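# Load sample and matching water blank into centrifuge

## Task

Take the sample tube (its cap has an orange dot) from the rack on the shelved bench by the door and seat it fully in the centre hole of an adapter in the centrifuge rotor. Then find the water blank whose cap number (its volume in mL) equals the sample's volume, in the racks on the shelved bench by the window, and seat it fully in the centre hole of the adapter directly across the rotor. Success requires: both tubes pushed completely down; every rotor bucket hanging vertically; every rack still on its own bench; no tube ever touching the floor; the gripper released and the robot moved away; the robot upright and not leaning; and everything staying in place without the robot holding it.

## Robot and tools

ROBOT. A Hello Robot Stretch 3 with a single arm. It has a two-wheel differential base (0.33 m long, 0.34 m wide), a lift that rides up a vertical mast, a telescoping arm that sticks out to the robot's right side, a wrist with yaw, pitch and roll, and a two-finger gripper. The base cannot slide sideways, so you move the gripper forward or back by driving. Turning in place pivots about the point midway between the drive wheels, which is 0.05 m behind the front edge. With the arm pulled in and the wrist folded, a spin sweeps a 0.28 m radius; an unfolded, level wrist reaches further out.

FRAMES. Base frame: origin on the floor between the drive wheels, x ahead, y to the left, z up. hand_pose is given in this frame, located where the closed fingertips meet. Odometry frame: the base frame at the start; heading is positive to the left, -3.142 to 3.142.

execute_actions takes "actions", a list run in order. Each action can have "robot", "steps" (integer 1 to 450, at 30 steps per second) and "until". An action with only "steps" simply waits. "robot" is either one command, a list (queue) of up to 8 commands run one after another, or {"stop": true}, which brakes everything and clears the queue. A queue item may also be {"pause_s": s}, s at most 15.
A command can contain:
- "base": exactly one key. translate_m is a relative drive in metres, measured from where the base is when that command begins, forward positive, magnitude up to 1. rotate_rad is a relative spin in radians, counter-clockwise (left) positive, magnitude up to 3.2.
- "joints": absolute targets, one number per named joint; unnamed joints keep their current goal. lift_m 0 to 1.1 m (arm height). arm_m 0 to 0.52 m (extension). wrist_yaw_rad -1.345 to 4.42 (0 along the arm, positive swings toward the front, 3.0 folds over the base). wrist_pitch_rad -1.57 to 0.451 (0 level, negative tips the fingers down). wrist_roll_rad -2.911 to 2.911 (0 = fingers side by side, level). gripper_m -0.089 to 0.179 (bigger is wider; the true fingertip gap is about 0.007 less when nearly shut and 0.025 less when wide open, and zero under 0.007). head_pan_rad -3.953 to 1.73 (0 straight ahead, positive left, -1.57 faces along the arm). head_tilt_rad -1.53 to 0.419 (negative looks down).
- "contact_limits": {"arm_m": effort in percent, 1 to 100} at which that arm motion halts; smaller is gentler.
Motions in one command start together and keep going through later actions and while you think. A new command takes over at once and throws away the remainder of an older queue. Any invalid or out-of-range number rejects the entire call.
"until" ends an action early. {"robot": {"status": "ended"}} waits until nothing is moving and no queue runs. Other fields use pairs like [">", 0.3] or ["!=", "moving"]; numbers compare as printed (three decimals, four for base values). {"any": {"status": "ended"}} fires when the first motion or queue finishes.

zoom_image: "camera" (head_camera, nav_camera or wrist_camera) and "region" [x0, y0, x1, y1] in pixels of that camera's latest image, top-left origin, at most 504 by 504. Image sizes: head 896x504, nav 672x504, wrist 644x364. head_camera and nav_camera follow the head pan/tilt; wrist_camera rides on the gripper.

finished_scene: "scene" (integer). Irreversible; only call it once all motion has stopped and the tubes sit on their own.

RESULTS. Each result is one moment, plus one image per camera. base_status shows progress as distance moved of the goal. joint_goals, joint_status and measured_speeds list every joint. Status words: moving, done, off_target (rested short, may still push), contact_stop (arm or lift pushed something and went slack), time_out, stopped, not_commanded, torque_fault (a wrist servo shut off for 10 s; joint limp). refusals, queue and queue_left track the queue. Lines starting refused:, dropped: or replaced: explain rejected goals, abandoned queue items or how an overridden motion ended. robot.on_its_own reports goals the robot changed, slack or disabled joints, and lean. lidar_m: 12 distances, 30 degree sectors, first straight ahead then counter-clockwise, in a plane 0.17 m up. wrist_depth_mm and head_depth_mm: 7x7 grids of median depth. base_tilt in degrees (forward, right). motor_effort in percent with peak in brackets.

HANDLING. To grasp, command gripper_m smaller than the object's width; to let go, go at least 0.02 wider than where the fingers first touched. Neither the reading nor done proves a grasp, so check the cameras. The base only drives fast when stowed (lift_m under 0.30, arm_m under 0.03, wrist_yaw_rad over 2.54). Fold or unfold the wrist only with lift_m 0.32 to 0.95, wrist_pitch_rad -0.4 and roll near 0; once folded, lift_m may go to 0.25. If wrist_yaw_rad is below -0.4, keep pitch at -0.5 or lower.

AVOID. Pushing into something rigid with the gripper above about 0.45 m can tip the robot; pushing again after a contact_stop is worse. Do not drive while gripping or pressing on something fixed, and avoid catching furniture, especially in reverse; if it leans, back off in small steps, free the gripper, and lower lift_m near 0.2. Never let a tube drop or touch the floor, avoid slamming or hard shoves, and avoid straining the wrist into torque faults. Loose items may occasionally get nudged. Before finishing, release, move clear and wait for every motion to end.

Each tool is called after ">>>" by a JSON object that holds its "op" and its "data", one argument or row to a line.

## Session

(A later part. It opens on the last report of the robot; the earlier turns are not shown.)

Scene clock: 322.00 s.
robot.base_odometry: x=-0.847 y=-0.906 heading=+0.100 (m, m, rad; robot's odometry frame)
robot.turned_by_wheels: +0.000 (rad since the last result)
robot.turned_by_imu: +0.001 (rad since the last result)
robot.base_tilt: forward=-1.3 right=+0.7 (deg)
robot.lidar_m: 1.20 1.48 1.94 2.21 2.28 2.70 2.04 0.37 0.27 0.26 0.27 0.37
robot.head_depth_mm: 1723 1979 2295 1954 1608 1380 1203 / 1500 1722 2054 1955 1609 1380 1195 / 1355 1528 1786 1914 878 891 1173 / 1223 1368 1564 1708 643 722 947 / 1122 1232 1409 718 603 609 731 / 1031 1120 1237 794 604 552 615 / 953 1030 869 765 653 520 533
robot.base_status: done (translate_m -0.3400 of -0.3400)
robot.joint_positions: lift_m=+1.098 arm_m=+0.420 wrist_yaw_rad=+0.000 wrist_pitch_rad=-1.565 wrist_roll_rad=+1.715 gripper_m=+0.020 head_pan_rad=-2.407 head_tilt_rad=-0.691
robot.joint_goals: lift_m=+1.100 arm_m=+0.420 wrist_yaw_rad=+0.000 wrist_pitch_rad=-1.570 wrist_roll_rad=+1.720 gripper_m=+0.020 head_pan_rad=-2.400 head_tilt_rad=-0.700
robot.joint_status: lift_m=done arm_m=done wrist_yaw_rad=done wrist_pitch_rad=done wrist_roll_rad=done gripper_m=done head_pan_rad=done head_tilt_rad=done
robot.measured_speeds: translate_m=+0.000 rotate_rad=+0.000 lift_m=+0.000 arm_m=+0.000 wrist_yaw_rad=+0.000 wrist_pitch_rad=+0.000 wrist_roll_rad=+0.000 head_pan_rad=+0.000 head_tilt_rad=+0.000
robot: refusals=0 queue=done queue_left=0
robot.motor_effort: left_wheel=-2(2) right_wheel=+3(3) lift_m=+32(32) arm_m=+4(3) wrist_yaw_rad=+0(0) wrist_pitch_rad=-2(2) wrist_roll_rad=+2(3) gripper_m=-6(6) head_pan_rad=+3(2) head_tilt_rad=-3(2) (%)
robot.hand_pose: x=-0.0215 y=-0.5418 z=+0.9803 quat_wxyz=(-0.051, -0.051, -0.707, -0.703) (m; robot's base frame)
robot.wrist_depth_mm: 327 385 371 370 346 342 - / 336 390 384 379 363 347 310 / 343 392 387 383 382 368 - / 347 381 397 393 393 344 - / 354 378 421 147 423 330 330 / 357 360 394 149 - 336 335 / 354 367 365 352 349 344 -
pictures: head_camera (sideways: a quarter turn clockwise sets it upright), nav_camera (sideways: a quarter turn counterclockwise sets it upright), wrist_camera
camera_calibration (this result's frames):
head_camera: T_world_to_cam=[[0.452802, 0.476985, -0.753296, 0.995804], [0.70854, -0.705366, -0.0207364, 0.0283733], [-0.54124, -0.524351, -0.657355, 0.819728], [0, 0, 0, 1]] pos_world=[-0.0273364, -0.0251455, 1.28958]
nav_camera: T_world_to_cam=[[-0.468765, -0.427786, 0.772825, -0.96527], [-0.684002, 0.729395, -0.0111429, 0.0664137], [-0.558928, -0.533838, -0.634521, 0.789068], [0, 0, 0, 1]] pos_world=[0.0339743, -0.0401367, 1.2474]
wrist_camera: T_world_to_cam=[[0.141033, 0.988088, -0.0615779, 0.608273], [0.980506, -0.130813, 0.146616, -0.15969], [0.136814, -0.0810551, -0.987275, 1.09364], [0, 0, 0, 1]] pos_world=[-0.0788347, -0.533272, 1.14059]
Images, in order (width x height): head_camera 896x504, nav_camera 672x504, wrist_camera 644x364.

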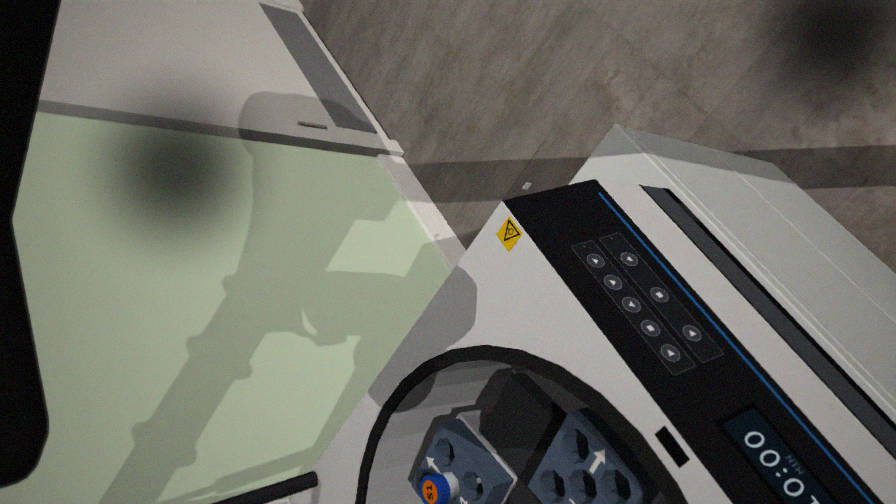

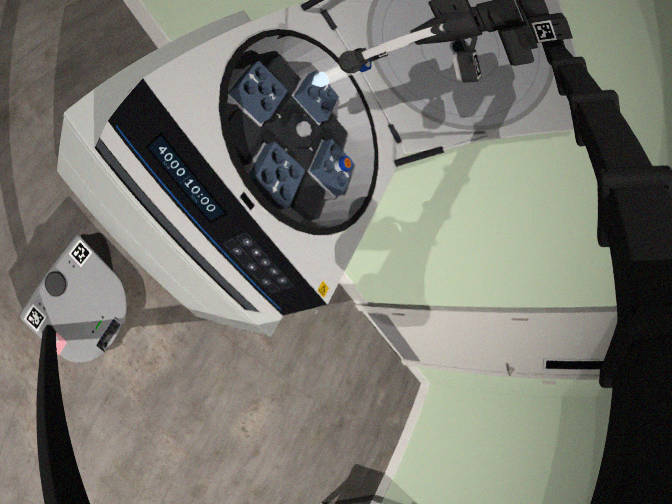

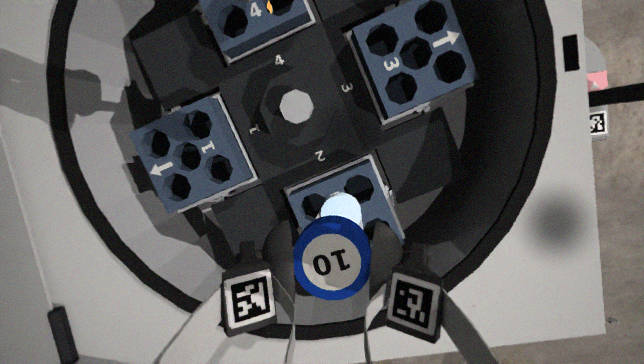

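>>> {"op": "execute_actions", "data": {
  "actions": [
    {"robot":[{"base":{"translate_m":0.035},"joints":{"arm_m":0.411}},{"joints":{"lift_m":1.02}}],"steps":450,"until":{"robot":{"status":"ended"}}},
    {"steps":15}
  ]
}}

>>> {"op": "zoom_image", "data": {
  "camera": "wrist_camera",
  "region": [240,120,440,280]
}}

Scene clock: 332.83 s.
robot.base_odometry: x=-0.812 y=-0.903 heading=+0.100 (m, m, rad; robot's odometry frame)
robot.turned_by_wheels: +0.000 (rad since the last result)
robot.turned_by_imu: +0.001 (rad since the last result)
robot.base_tilt: forward=-1.2 right=+0.6 (deg)
robot.lidar_m: 1.16 1.45 1.91 2.21 2.28 2.72 2.07 0.38 0.27 0.26 0.27 1.35
robot.head_depth_mm: 1663 1913 - - - 1322 1201 / 1480 1650 - - - 1349 1196 / 1326 - - - 714 889 1174 / 1207 - - - 637 718 952 / 1102 - - - 604 607 730 / 1000 - - 764 642 552 614 / 912 - 856 767 651 519 532
robot.base_status: done (translate_m +0.0350 of +0.0350)
robot.joint_positions: lift_m=+1.021 arm_m=+0.411 wrist_yaw_rad=+0.000 wrist_pitch_rad=-1.565 wrist_roll_rad=+1.715 gripper_m=+0.020 head_pan_rad=-2.407 head_tilt_rad=-0.691
robot.joint_goals: lift_m=+1.020 arm_m=+0.411 wrist_yaw_rad=+0.000 wrist_pitch_rad=-1.570 wrist_roll_rad=+1.720 gripper_m=+0.020 head_pan_rad=-2.400 head_tilt_rad=-0.700
robot.joint_status: lift_m=done arm_m=done wrist_yaw_rad=done wrist_pitch_rad=done wrist_roll_rad=done gripper_m=done head_pan_rad=done head_tilt_rad=done
robot.measured_speeds: translate_m=+0.000 rotate_rad=+0.000 lift_m=+0.000 arm_m=+0.000 wrist_yaw_rad=+0.000 wrist_pitch_rad=+0.000 wrist_roll_rad=+0.000 head_pan_rad=+0.000 head_tilt_rad=+0.000
robot: refusals=0 queue=done queue_left=0
robot.motor_effort: left_wheel=-1(3) right_wheel=+2(9) lift_m=+11(32) arm_m=-4(5) wrist_yaw_rad=+0(0) wrist_pitch_rad=-3(2) wrist_roll_rad=+2(2) gripper_m=-7(7) head_pan_rad=+3(2) head_tilt_rad=-3(3) (%)
robot.hand_pose: x=-0.0215 y=-0.5334 z=+0.9029 quat_wxyz=(-0.051, -0.051, -0.707, -0.703) (m; robot's base frame)
robot.wrist_depth_mm: 324 307 300 296 271 295 230 / 316 291 291 301 301 337 234 / 310 297 315 311 306 305 238 / 312 327 324 299 320 287 244 / 285 350 331 147 330 253 249 / 279 296 347 149 - 258 254 / 285 282 274 275 269 265 258
pictures: head_camera (sideways: a quarter turn clockwise sets it upright), nav_camera (sideways: a quarter turn counterclockwise sets it upright), wrist_camera
camera_calibration (this result's frames):
head_camera: T_world_to_cam=[[0.452803, 0.476985, -0.753296, 0.995804], [0.70854, -0.705366, -0.0207364, 0.0283733], [-0.54124, -0.524351, -0.657355, 0.819728], [0, 0, 0, 1]] pos_world=[-0.0273364, -0.0251455, 1.28958]
nav_camera: T_world_to_cam=[[-0.468765, -0.427786, 0.772825, -0.96527], [-0.684002, 0.729395, -0.0111429, 0.0664137], [-0.558928, -0.533837, -0.634521, 0.789068], [0, 0, 0, 1]] pos_world=[0.0339743, -0.0401367, 1.2474]
wrist_camera: T_world_to_cam=[[0.141033, 0.988088, -0.061578, 0.595278], [0.980506, -0.130813, 0.146616, -0.147244], [0.136814, -0.0810552, -0.987275, 1.01783], [0, 0, 0, 1]] pos_world=[-0.0788347, -0.524948, 1.06313]
Images, in order (width x height): head_camera 896x504, nav_camera 672x504, wrist_camera 644x364.

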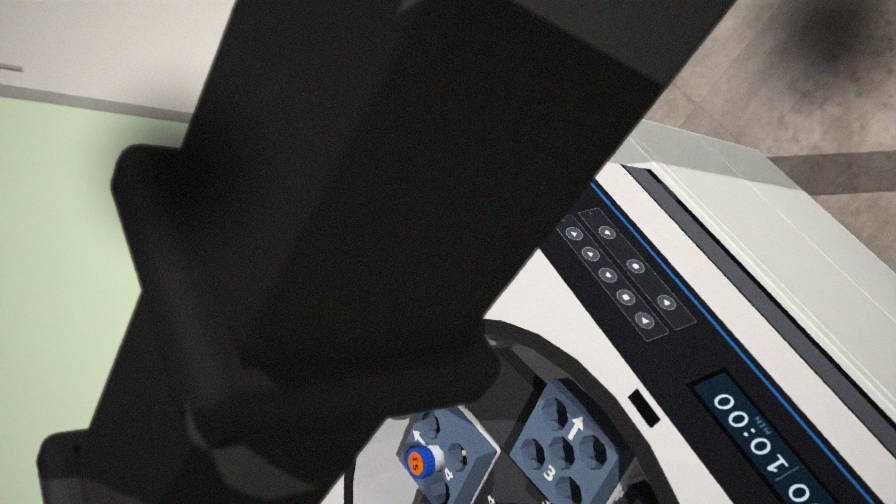

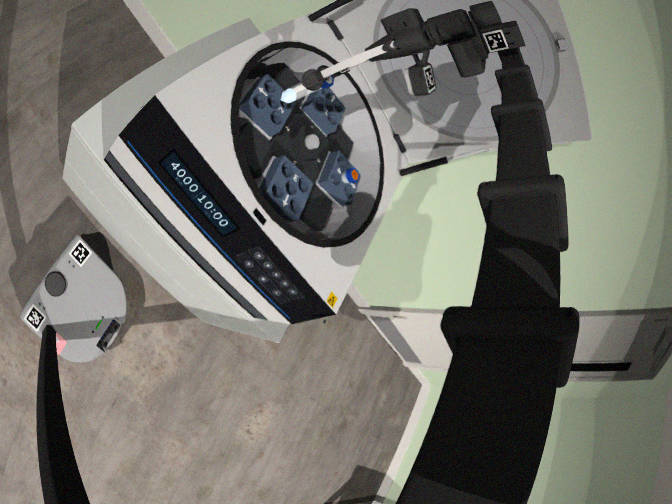

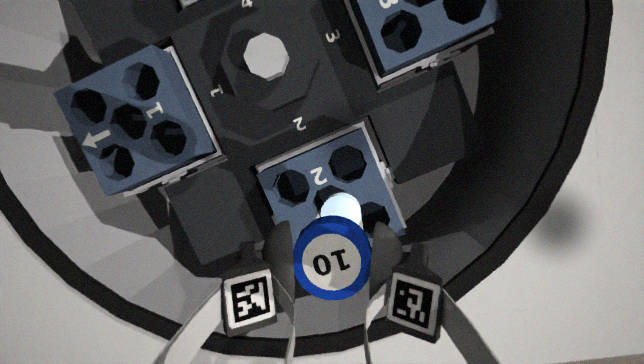

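Region (240, 120, 440, 280) of wrist_camera's 644x364 image, scaled by 2.520; it fills the top 403 rows of this view, and the rest is white.

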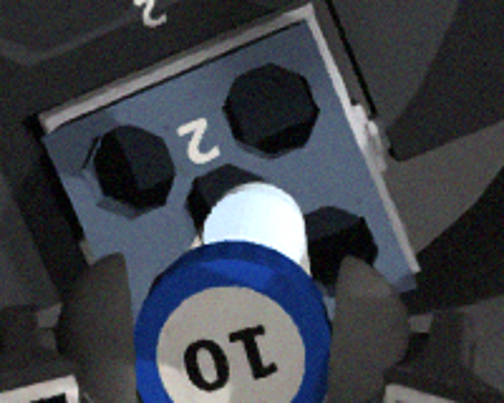

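>>> {"op": "execute_actions", "data": {
  "actions": [
    {"robot":[{"base":{"translate_m":0.003},"joints":{"arm_m":0.421}},{"joints":{"lift_m":0.985}}],"steps":450,"until":{"robot":{"status":"ended"}}},
    {"steps":15}
  ]
}}

>>> {"op": "zoom_image", "data": {
  "camera": "wrist_camera",
  "region": [240,120,440,280]
}}

Scene clock: 341.20 s.
robot.base_odometry: x=-0.809 y=-0.902 heading=+0.100 (m, m, rad; robot's odometry frame)
robot.turned_by_wheels: +0.000 (rad since the last result)
robot.turned_by_imu: +0.001 (rad since the last result)
robot.base_tilt: forward=-1.4 right=+0.6 (deg)
robot.lidar_m: 1.16 1.45 1.91 2.21 2.28 2.73 2.08 0.38 0.27 0.26 0.27 1.35
robot.head_depth_mm: 1651 1994 2270 2111 - - 1159 / 1481 1721 2040 - - - 1185 / 1338 1525 1768 - - 938 1174 / 1203 1372 1509 - - 722 949 / 1106 1236 - - 584 605 728 / 1017 1125 - - 636 551 615 / 940 1005 - 760 651 520 531
robot.base_status: done (translate_m +0.0030 of +0.0030)
robot.joint_positions: lift_m=+0.986 arm_m=+0.421 wrist_yaw_rad=+0.000 wrist_pitch_rad=-1.565 wrist_roll_rad=+1.715 gripper_m=+0.020 head_pan_rad=-2.407 head_tilt_rad=-0.691
robot.joint_goals: lift_m=+0.985 arm_m=+0.421 wrist_yaw_rad=+0.000 wrist_pitch_rad=-1.570 wrist_roll_rad=+1.720 gripper_m=+0.020 head_pan_rad=-2.400 head_tilt_rad=-0.700
robot.joint_status: lift_m=done arm_m=done wrist_yaw_rad=done wrist_pitch_rad=done wrist_roll_rad=done gripper_m=done head_pan_rad=done head_tilt_rad=done
robot.measured_speeds: translate_m=+0.000 rotate_rad=+0.000 lift_m=+0.000 arm_m=+0.000 wrist_yaw_rad=+0.000 wrist_pitch_rad=+0.000 wrist_roll_rad=+0.000 head_pan_rad=+0.000 head_tilt_rad=+0.000
robot: refusals=0 queue=done queue_left=0
robot.motor_effort: left_wheel=-1(2) right_wheel=+3(9) lift_m=+11(10) arm_m=+5(4) wrist_yaw_rad=+0(0) wrist_pitch_rad=-2(2) wrist_roll_rad=+2(2) gripper_m=-6(6) head_pan_rad=+2(3) head_tilt_rad=-3(3) (%)
robot.hand_pose: x=-0.0215 y=-0.5428 z=+0.8679 quat_wxyz=(-0.051, -0.051, -0.707, -0.703) (m; robot's base frame)
robot.wrist_depth_mm: 305 273 253 263 250 286 231 / 279 259 273 270 268 304 229 / 267 266 278 278 272 272 217 / 287 292 288 265 277 293 210 / 272 331 293 147 327 255 214 / 244 283 316 149 - 222 219 / 245 245 253 262 231 227 224
pictures: head_camera (sideways: a quarter turn clockwise sets it upright), nav_camera (sideways: a quarter turn counterclockwise sets it upright), wrist_camera
camera_calibration (this result's frames):
head_camera: T_world_to_cam=[[0.452803, 0.476986, -0.753295, 0.995803], [0.70854, -0.705366, -0.0207364, 0.0283733], [-0.54124, -0.52435, -0.657355, 0.819728], [0, 0, 0, 1]] pos_world=[-0.0273364, -0.0251455, 1.28958]
nav_camera: T_world_to_cam=[[-0.468765, -0.427786, 0.772825, -0.965269], [-0.684002, 0.729395, -0.0111429, 0.0664137], [-0.558927, -0.533837, -0.634522, 0.789068], [0, 0, 0, 1]] pos_world=[0.0339743, -0.0401366, 1.2474]
wrist_camera: T_world_to_cam=[[0.141032, 0.988088, -0.061578, 0.602336], [0.980506, -0.130813, 0.146616, -0.143333], [0.136814, -0.0810552, -0.987275, 0.982534], [0, 0, 0, 1]] pos_world=[-0.0788347, -0.534271, 1.02814]
Images, in order (width x height): head_camera 896x504, nav_camera 672x504, wrist_camera 644x364.

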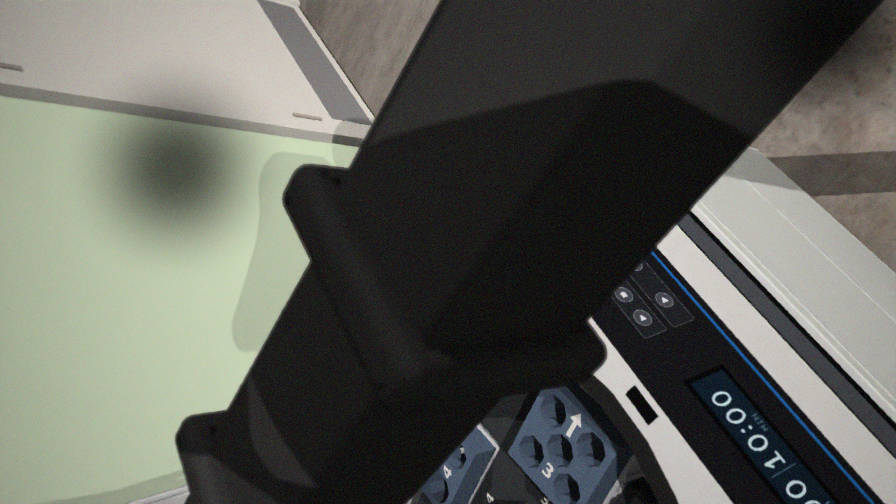

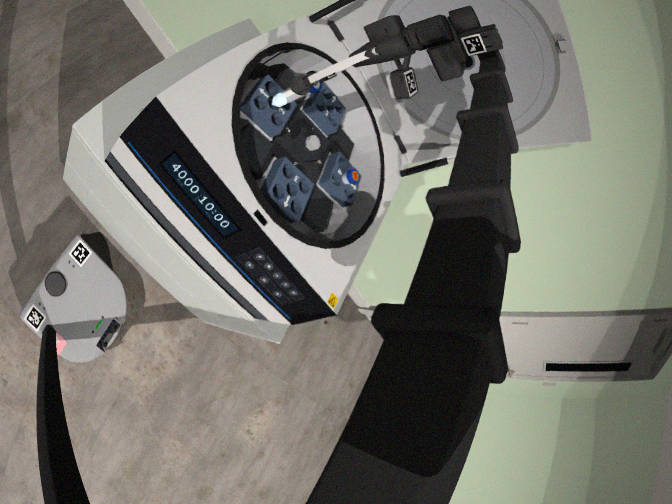

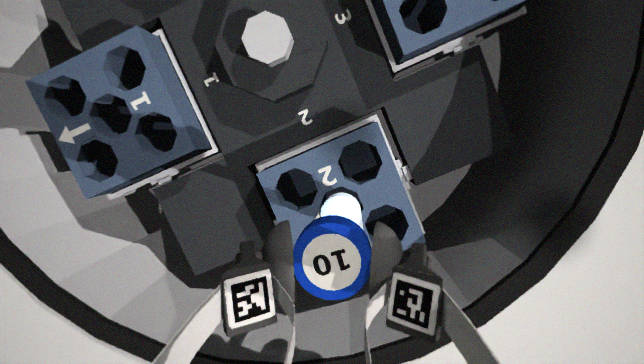

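Region (240, 120, 440, 280) of wrist_camera's 644x364 image, scaled by 2.520; it fills the top 403 rows of this view, and the rest is white.

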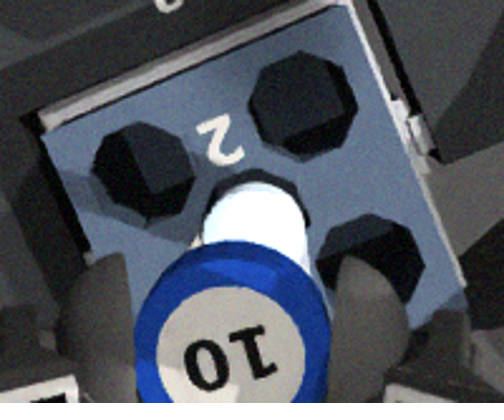

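Concentric with the hole. Lower.

>>> {"op": "execute_actions", "data": {
  "actions": [
    {"robot":{"joints":{"lift_m":0.94}},"steps":450,"until":{"robot":{"status":"ended"}}},
    {"robot":{"joints":{"lift_m":0.902}},"steps":450,"until":{"robot":{"status":"ended"}}}
  ]
}}

Scene clock: 345.13 s.
robot.base_odometry: x=-0.809 y=-0.902 heading=+0.100 (m, m, rad; robot's odometry frame)
robot.turned_by_wheels: +0.000 (rad since the last result)
robot.turned_by_imu: +0.001 (rad since the last result)
robot.base_tilt: forward=-1.2 right=+0.7 (deg)
robot.lidar_m: 1.16 1.45 1.91 2.21 2.28 2.73 2.08 0.37 0.27 0.26 0.27 1.35
robot.head_depth_mm: 1659 1981 2302 1934 1620 1436 - / 1484 1710 2054 1941 1618 - - / 1340 1540 1809 1914 718 - - / 1219 1362 1580 721 - - 995 / 1108 1237 1394 748 - - 730 / 1020 1123 1192 834 - 551 617 / 944 1010 897 - 630 520 532
robot.base_status: done (translate_m +0.0030 of +0.0030)
robot.joint_positions: lift_m=+0.905 arm_m=+0.421 wrist_yaw_rad=+0.000 wrist_pitch_rad=-1.569 wrist_roll_rad=+1.716 gripper_m=+0.020 head_pan_rad=-2.407 head_tilt_rad=-0.691
robot.joint_goals: lift_m=+0.905 arm_m=+0.421 wrist_yaw_rad=+0.000 wrist_pitch_rad=-1.570 wrist_roll_rad=+1.720 gripper_m=+0.020 head_pan_rad=-2.400 head_tilt_rad=-0.700
robot.joint_status: lift_m=contact_stop arm_m=done wrist_yaw_rad=done wrist_pitch_rad=done wrist_roll_rad=done gripper_m=done head_pan_rad=done head_tilt_rad=done
robot.measured_speeds: translate_m=+0.000 rotate_rad=+0.000 lift_m=+0.001 arm_m=+0.000 wrist_yaw_rad=+0.000 wrist_pitch_rad=-0.024 wrist_roll_rad=+0.000 head_pan_rad=+0.000 head_tilt_rad=+0.000
robot: refusals=0 queue=dropped queue_left=0
robot.on_its_own: lift_m is slack since a contact_stop, until your next command for it
robot.motor_effort: left_wheel=-2(2) right_wheel=+2(3) lift_m=+15(14) arm_m=+4(4) wrist_yaw_rad=+0(0) wrist_pitch_rad=+0(2) wrist_roll_rad=+2(2) gripper_m=-7(7) head_pan_rad=+3(2) head_tilt_rad=-3(3) (%)
robot.hand_pose: x=-0.0215 y=-0.5416 z=+0.7876 quat_wxyz=(-0.051, -0.052, -0.705, -0.705) (m; robot's base frame)
robot.wrist_depth_mm: 184 197 175 190 190 188 229 / 178 201 198 195 193 190 222 / 192 202 203 200 197 195 200 / 187 212 208 179 200 201 197 / 269 216 212 147 179 252 182 / 241 222 216 148 - 213 164 / 209 233 252 231 216 177 147
pictures: head_camera (sideways: a quarter turn clockwise sets it upright), nav_camera (sideways: a quarter turn counterclockwise sets it upright), wrist_camera
camera_calibration (this result's frames):
head_camera: T_world_to_cam=[[0.452809, 0.476994, -0.753287, 0.995792], [0.708542, -0.705363, -0.0207357, 0.0283723], [-0.541232, -0.524346, -0.657365, 0.819742], [0, 0, 0, 1]] pos_world=[-0.0273362, -0.0251455, 1.28957]
nav_camera: T_world_to_cam=[[-0.468772, -0.427795, 0.772816, -0.965258], [-0.684005, 0.729393, -0.0111432, 0.066414], [-0.558919, -0.533833, -0.634532, 0.789082], [0, 0, 0, 1]] pos_world=[0.033975, -0.040136, 1.2474]
wrist_camera: T_world_to_cam=[[0.142374, 0.988172, -0.0569675, 0.592666], [0.980326, -0.132827, 0.146005, -0.132022], [0.136711, -0.0766341, -0.987642, 0.90605], [0, 0, 0, 1]] pos_world=[-0.0788232, -0.533757, 0.947892]
Images, in order (width x height): head_camera 896x504, nav_camera 672x504, wrist_camera 644x364.

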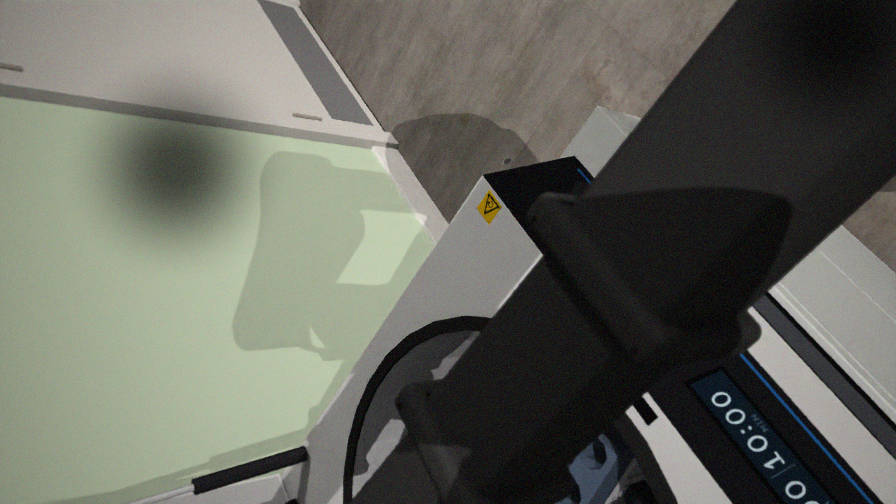

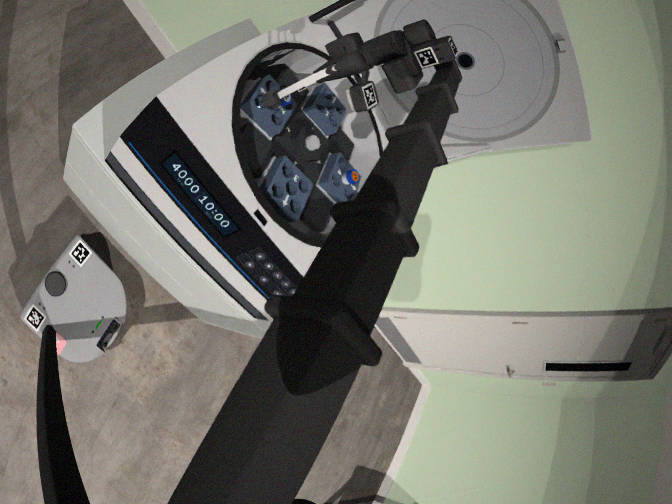

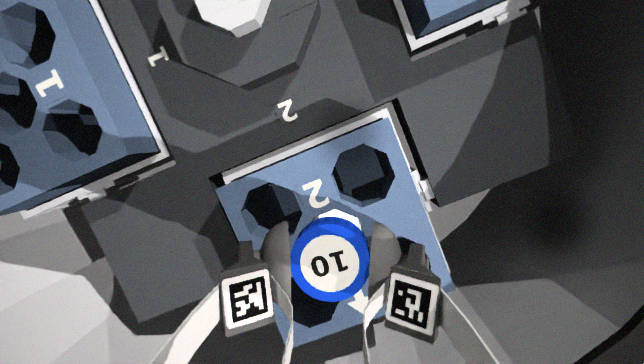

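>>> {"op": "execute_actions", "data": {
  "actions": [
    {"robot":[{"joints":{"lift_m":0.91,"gripper_m":0.07}},{"joints":{"lift_m":1.03}}],"steps":450,"until":{"robot":{"status":"ended"}}},
    {"steps":10}
  ]
}}

Scene clock: 351.57 s.
robot.base_odometry: x=-0.809 y=-0.902 heading=+0.100 (m, m, rad; robot's odometry frame)
robot.turned_by_wheels: +0.000 (rad since the last result)
robot.turned_by_imu: +0.001 (rad since the last result)
robot.base_tilt: forward=-1.1 right=+0.6 (deg)
robot.lidar_m: 1.16 1.45 1.91 2.21 2.27 2.73 2.08 0.37 0.27 0.26 0.27 1.35
robot.head_depth_mm: 1660 1876 - - - 1346 1203 / 1481 - - - 912 1343 1202 / 1281 - - - 710 890 1178 / 1182 - - - 643 718 949 / 1091 - - 698 603 606 730 / 987 - - 766 644 551 614 / - - 861 770 654 519 530
robot.base_status: done (translate_m +0.0030 of +0.0030)
robot.joint_positions: lift_m=+1.029 arm_m=+0.421 wrist_yaw_rad=+0.000 wrist_pitch_rad=-1.569 wrist_roll_rad=+1.716 gripper_m=+0.070 head_pan_rad=-2.407 head_tilt_rad=-0.691
robot.joint_goals: lift_m=+1.030 arm_m=+0.421 wrist_yaw_rad=+0.000 wrist_pitch_rad=-1.570 wrist_roll_rad=+1.720 gripper_m=+0.070 head_pan_rad=-2.400 head_tilt_rad=-0.700
robot.joint_status: lift_m=done arm_m=done wrist_yaw_rad=done wrist_pitch_rad=done wrist_roll_rad=done gripper_m=done head_pan_rad=done head_tilt_rad=done
robot.measured_speeds: translate_m=+0.000 rotate_rad=+0.000 lift_m=+0.000 arm_m=+0.000 wrist_yaw_rad=+0.000 wrist_pitch_rad=+0.000 wrist_roll_rad=+0.000 head_pan_rad=+0.000 head_tilt_rad=+0.000
robot: refusals=0 queue=done queue_left=0
robot.motor_effort: left_wheel=-1(1) right_wheel=+3(3) lift_m=+32(30) arm_m=+3(3) wrist_yaw_rad=+0(0) wrist_pitch_rad=-1(1) wrist_roll_rad=+2(2) gripper_m=+0(81) head_pan_rad=+3(3) head_tilt_rad=-3(3) (%)
robot.hand_pose: x=-0.0215 y=-0.5418 z=+0.9119 quat_wxyz=(-0.051, -0.052, -0.706, -0.705) (m; robot's base frame)
robot.wrist_depth_mm: 323 315 311 307 280 305 240 / 323 298 317 311 310 351 243 / 317 303 323 317 315 312 248 / 306 341 331 299 383 298 253 / 284 346 337 308 355 262 258 / 288 288 - 348 312 267 265 / 295 290 285 283 277 273 270
pictures: head_camera (sideways: a quarter turn clockwise sets it upright), nav_camera (sideways: a quarter turn counterclockwise sets it upright), wrist_camera
camera_calibration (this result's frames):
head_camera: T_world_to_cam=[[0.452809, 0.476994, -0.753287, 0.995792], [0.708543, -0.705363, -0.0207357, 0.0283723], [-0.541231, -0.524347, -0.657365, 0.819742], [0, 0, 0, 1]] pos_world=[-0.0273362, -0.0251455, 1.28957]
nav_camera: T_world_to_cam=[[-0.468772, -0.427795, 0.772816, -0.965258], [-0.684005, 0.729392, -0.0111432, 0.066414], [-0.558919, -0.533834, -0.634532, 0.789082], [0, 0, 0, 1]] pos_world=[0.033975, -0.040136, 1.2474]
wrist_camera: T_world_to_cam=[[0.142444, 0.988122, -0.0576608, 0.600528], [0.980317, -0.132793, 0.146098, -0.150254], [0.136706, -0.0773367, -0.987588, 1.02832], [0, 0, 0, 1]] pos_world=[-0.0788225, -0.533821, 1.07213]
Images, in order (width x height): head_camera 896x504, nav_camera 672x504, wrist_camera 644x364.

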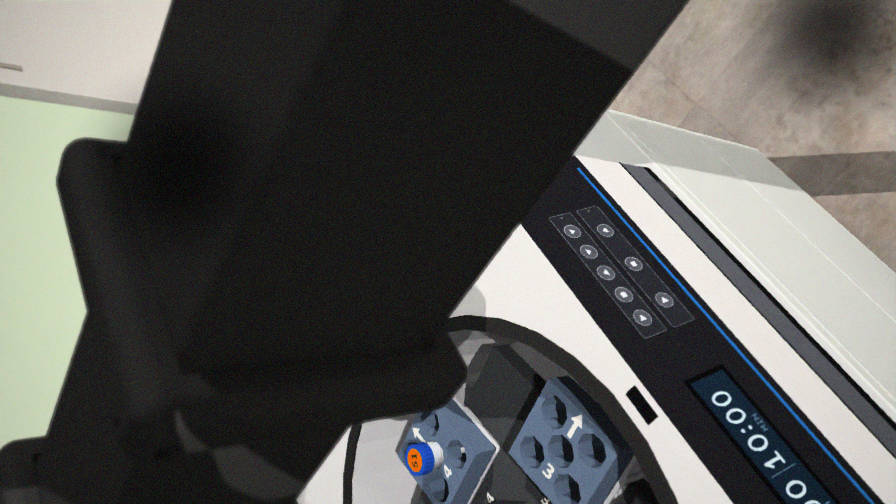

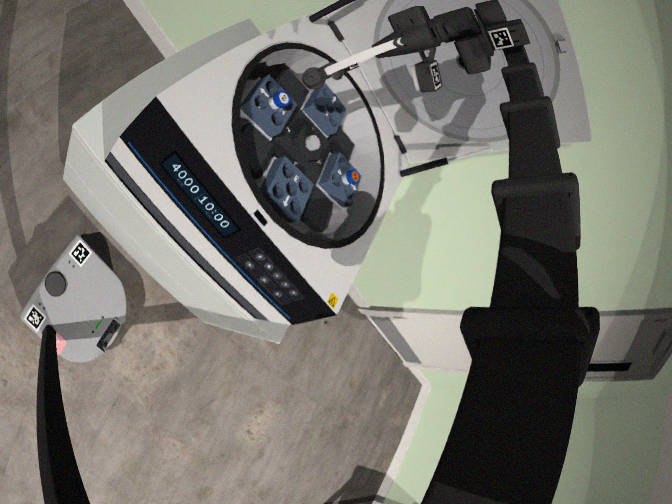

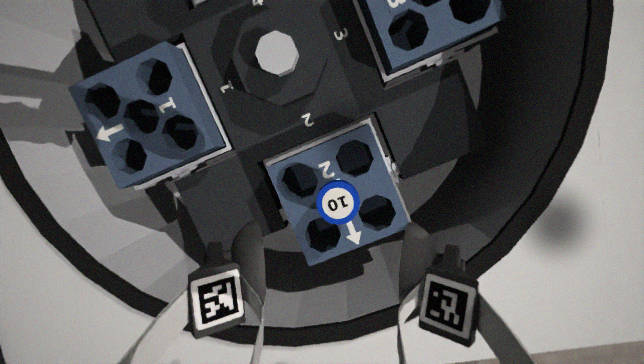

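>>> {"op": "execute_actions", "data": {
  "actions": [
    {"robot":[{"joints":{"lift_m":1.1}},{"joints":{"arm_m":0}}],"steps":450,"until":{"robot":{"status":"ended"}}}
  ]
}}

>>> {"op": "finished_scene", "data": {
  "scene": 2
}}

Scene clock: 359.40 s.
robot.base_odometry: x=-0.809 y=-0.902 heading=+0.100 (m, m, rad; robot's odometry frame)
robot.turned_by_wheels: +0.000 (rad since the last result)
robot.turned_by_imu: +0.001 (rad since the last result)
robot.base_tilt: forward=-1.3 right=+0.5 (deg)
robot.lidar_m: 1.16 1.45 1.91 2.20 2.28 2.72 2.08 0.37 0.27 0.26 0.27 1.35
robot.head_depth_mm: 1725 1985 2289 1945 1617 1374 1200 / 1505 1703 2039 1947 1610 1338 1204 / 1349 1530 1798 1916 715 891 1171 / 1226 1356 1679 719 - 744 950 / 1123 - - 740 - 632 728 / 1034 - - - - 551 615 / - - - - 670 518 545
robot.base_status: done (translate_m +0.0030 of +0.0030)
robot.joint_positions: lift_m=+1.098 arm_m=+0.000 wrist_yaw_rad=+0.000 wrist_pitch_rad=-1.568 wrist_roll_rad=+1.716 gripper_m=+0.070 head_pan_rad=-2.407 head_tilt_rad=-0.691
robot.joint_goals: lift_m=+1.100 arm_m=+0.000 wrist_yaw_rad=+0.000 wrist_pitch_rad=-1.570 wrist_roll_rad=+1.720 gripper_m=+0.070 head_pan_rad=-2.400 head_tilt_rad=-0.700
robot.joint_status: lift_m=done arm_m=done wrist_yaw_rad=done wrist_pitch_rad=done wrist_roll_rad=done gripper_m=done head_pan_rad=done head_tilt_rad=done
robot.measured_speeds: translate_m=+0.000 rotate_rad=+0.000 lift_m=+0.000 arm_m=+0.000 wrist_yaw_rad=+0.000 wrist_pitch_rad=+0.000 wrist_roll_rad=+0.000 head_pan_rad=+0.000 head_tilt_rad=+0.000
robot: refusals=0 queue=done queue_left=0
robot.motor_effort: left_wheel=-1(1) right_wheel=+3(3) lift_m=+32(34) arm_m=-4(7) wrist_yaw_rad=+0(0) wrist_pitch_rad=-1(1) wrist_roll_rad=+2(2) gripper_m=+0(0) head_pan_rad=+3(2) head_tilt_rad=-3(3) (%)
robot.hand_pose: x=-0.0215 y=-0.1216 z=+0.9804 quat_wxyz=(-0.051, -0.052, -0.706, -0.705) (m; robot's base frame)
robot.wrist_depth_mm: 328 355 566 - - - - / 372 349 547 - - - - / 402 342 499 - - - - / 413 346 467 - - - - / 416 355 430 - - - - / 366 360 - - - - - / 372 369 - - - - -
pictures: head_camera (sideways: a quarter turn clockwise sets it upright), nav_camera (sideways: a quarter turn counterclockwise sets it upright), wrist_camera
camera_calibration (this result's frames):
head_camera: T_world_to_cam=[[0.452809, 0.476994, -0.753287, 0.995792], [0.708543, -0.705363, -0.0207357, 0.0283723], [-0.541232, -0.524346, -0.657365, 0.819742], [0, 0, 0, 1]] pos_world=[-0.0273362, -0.0251455, 1.28957]
nav_camera: T_world_to_cam=[[-0.468772, -0.427795, 0.772816, -0.965258], [-0.684005, 0.729392, -0.0111432, 0.066414], [-0.558919, -0.533833, -0.634532, 0.789082], [0, 0, 0, 1]] pos_world=[0.033975, -0.040136, 1.2474]
wrist_camera: T_world_to_cam=[[0.142313, 0.98811, -0.0581831, 0.189825], [0.980334, -0.132587, 0.146168, -0.104518], [0.136716, -0.0778406, -0.987547, 1.12843], [0, 0, 0, 1]] pos_world=[-0.0788267, -0.113588, 1.1407]
Images, in order (width x height): head_camera 896x504, nav_camera 672x504, wrist_camera 644x364.

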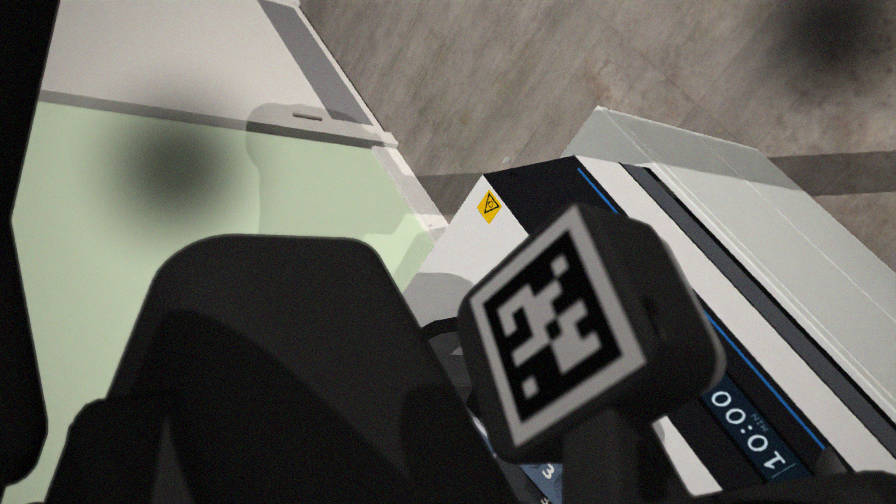

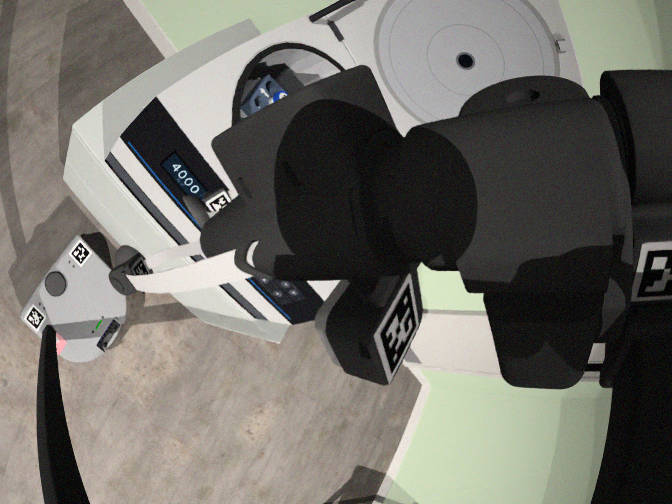

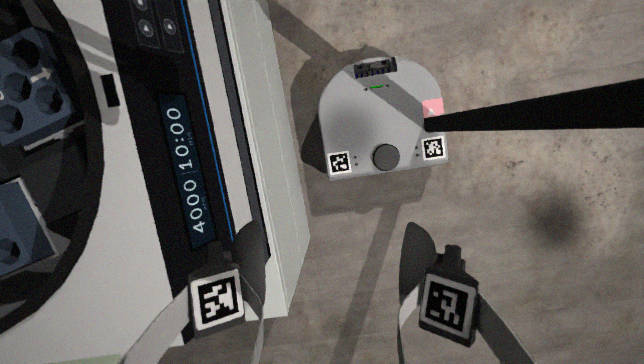

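The scene is finished: the task was done.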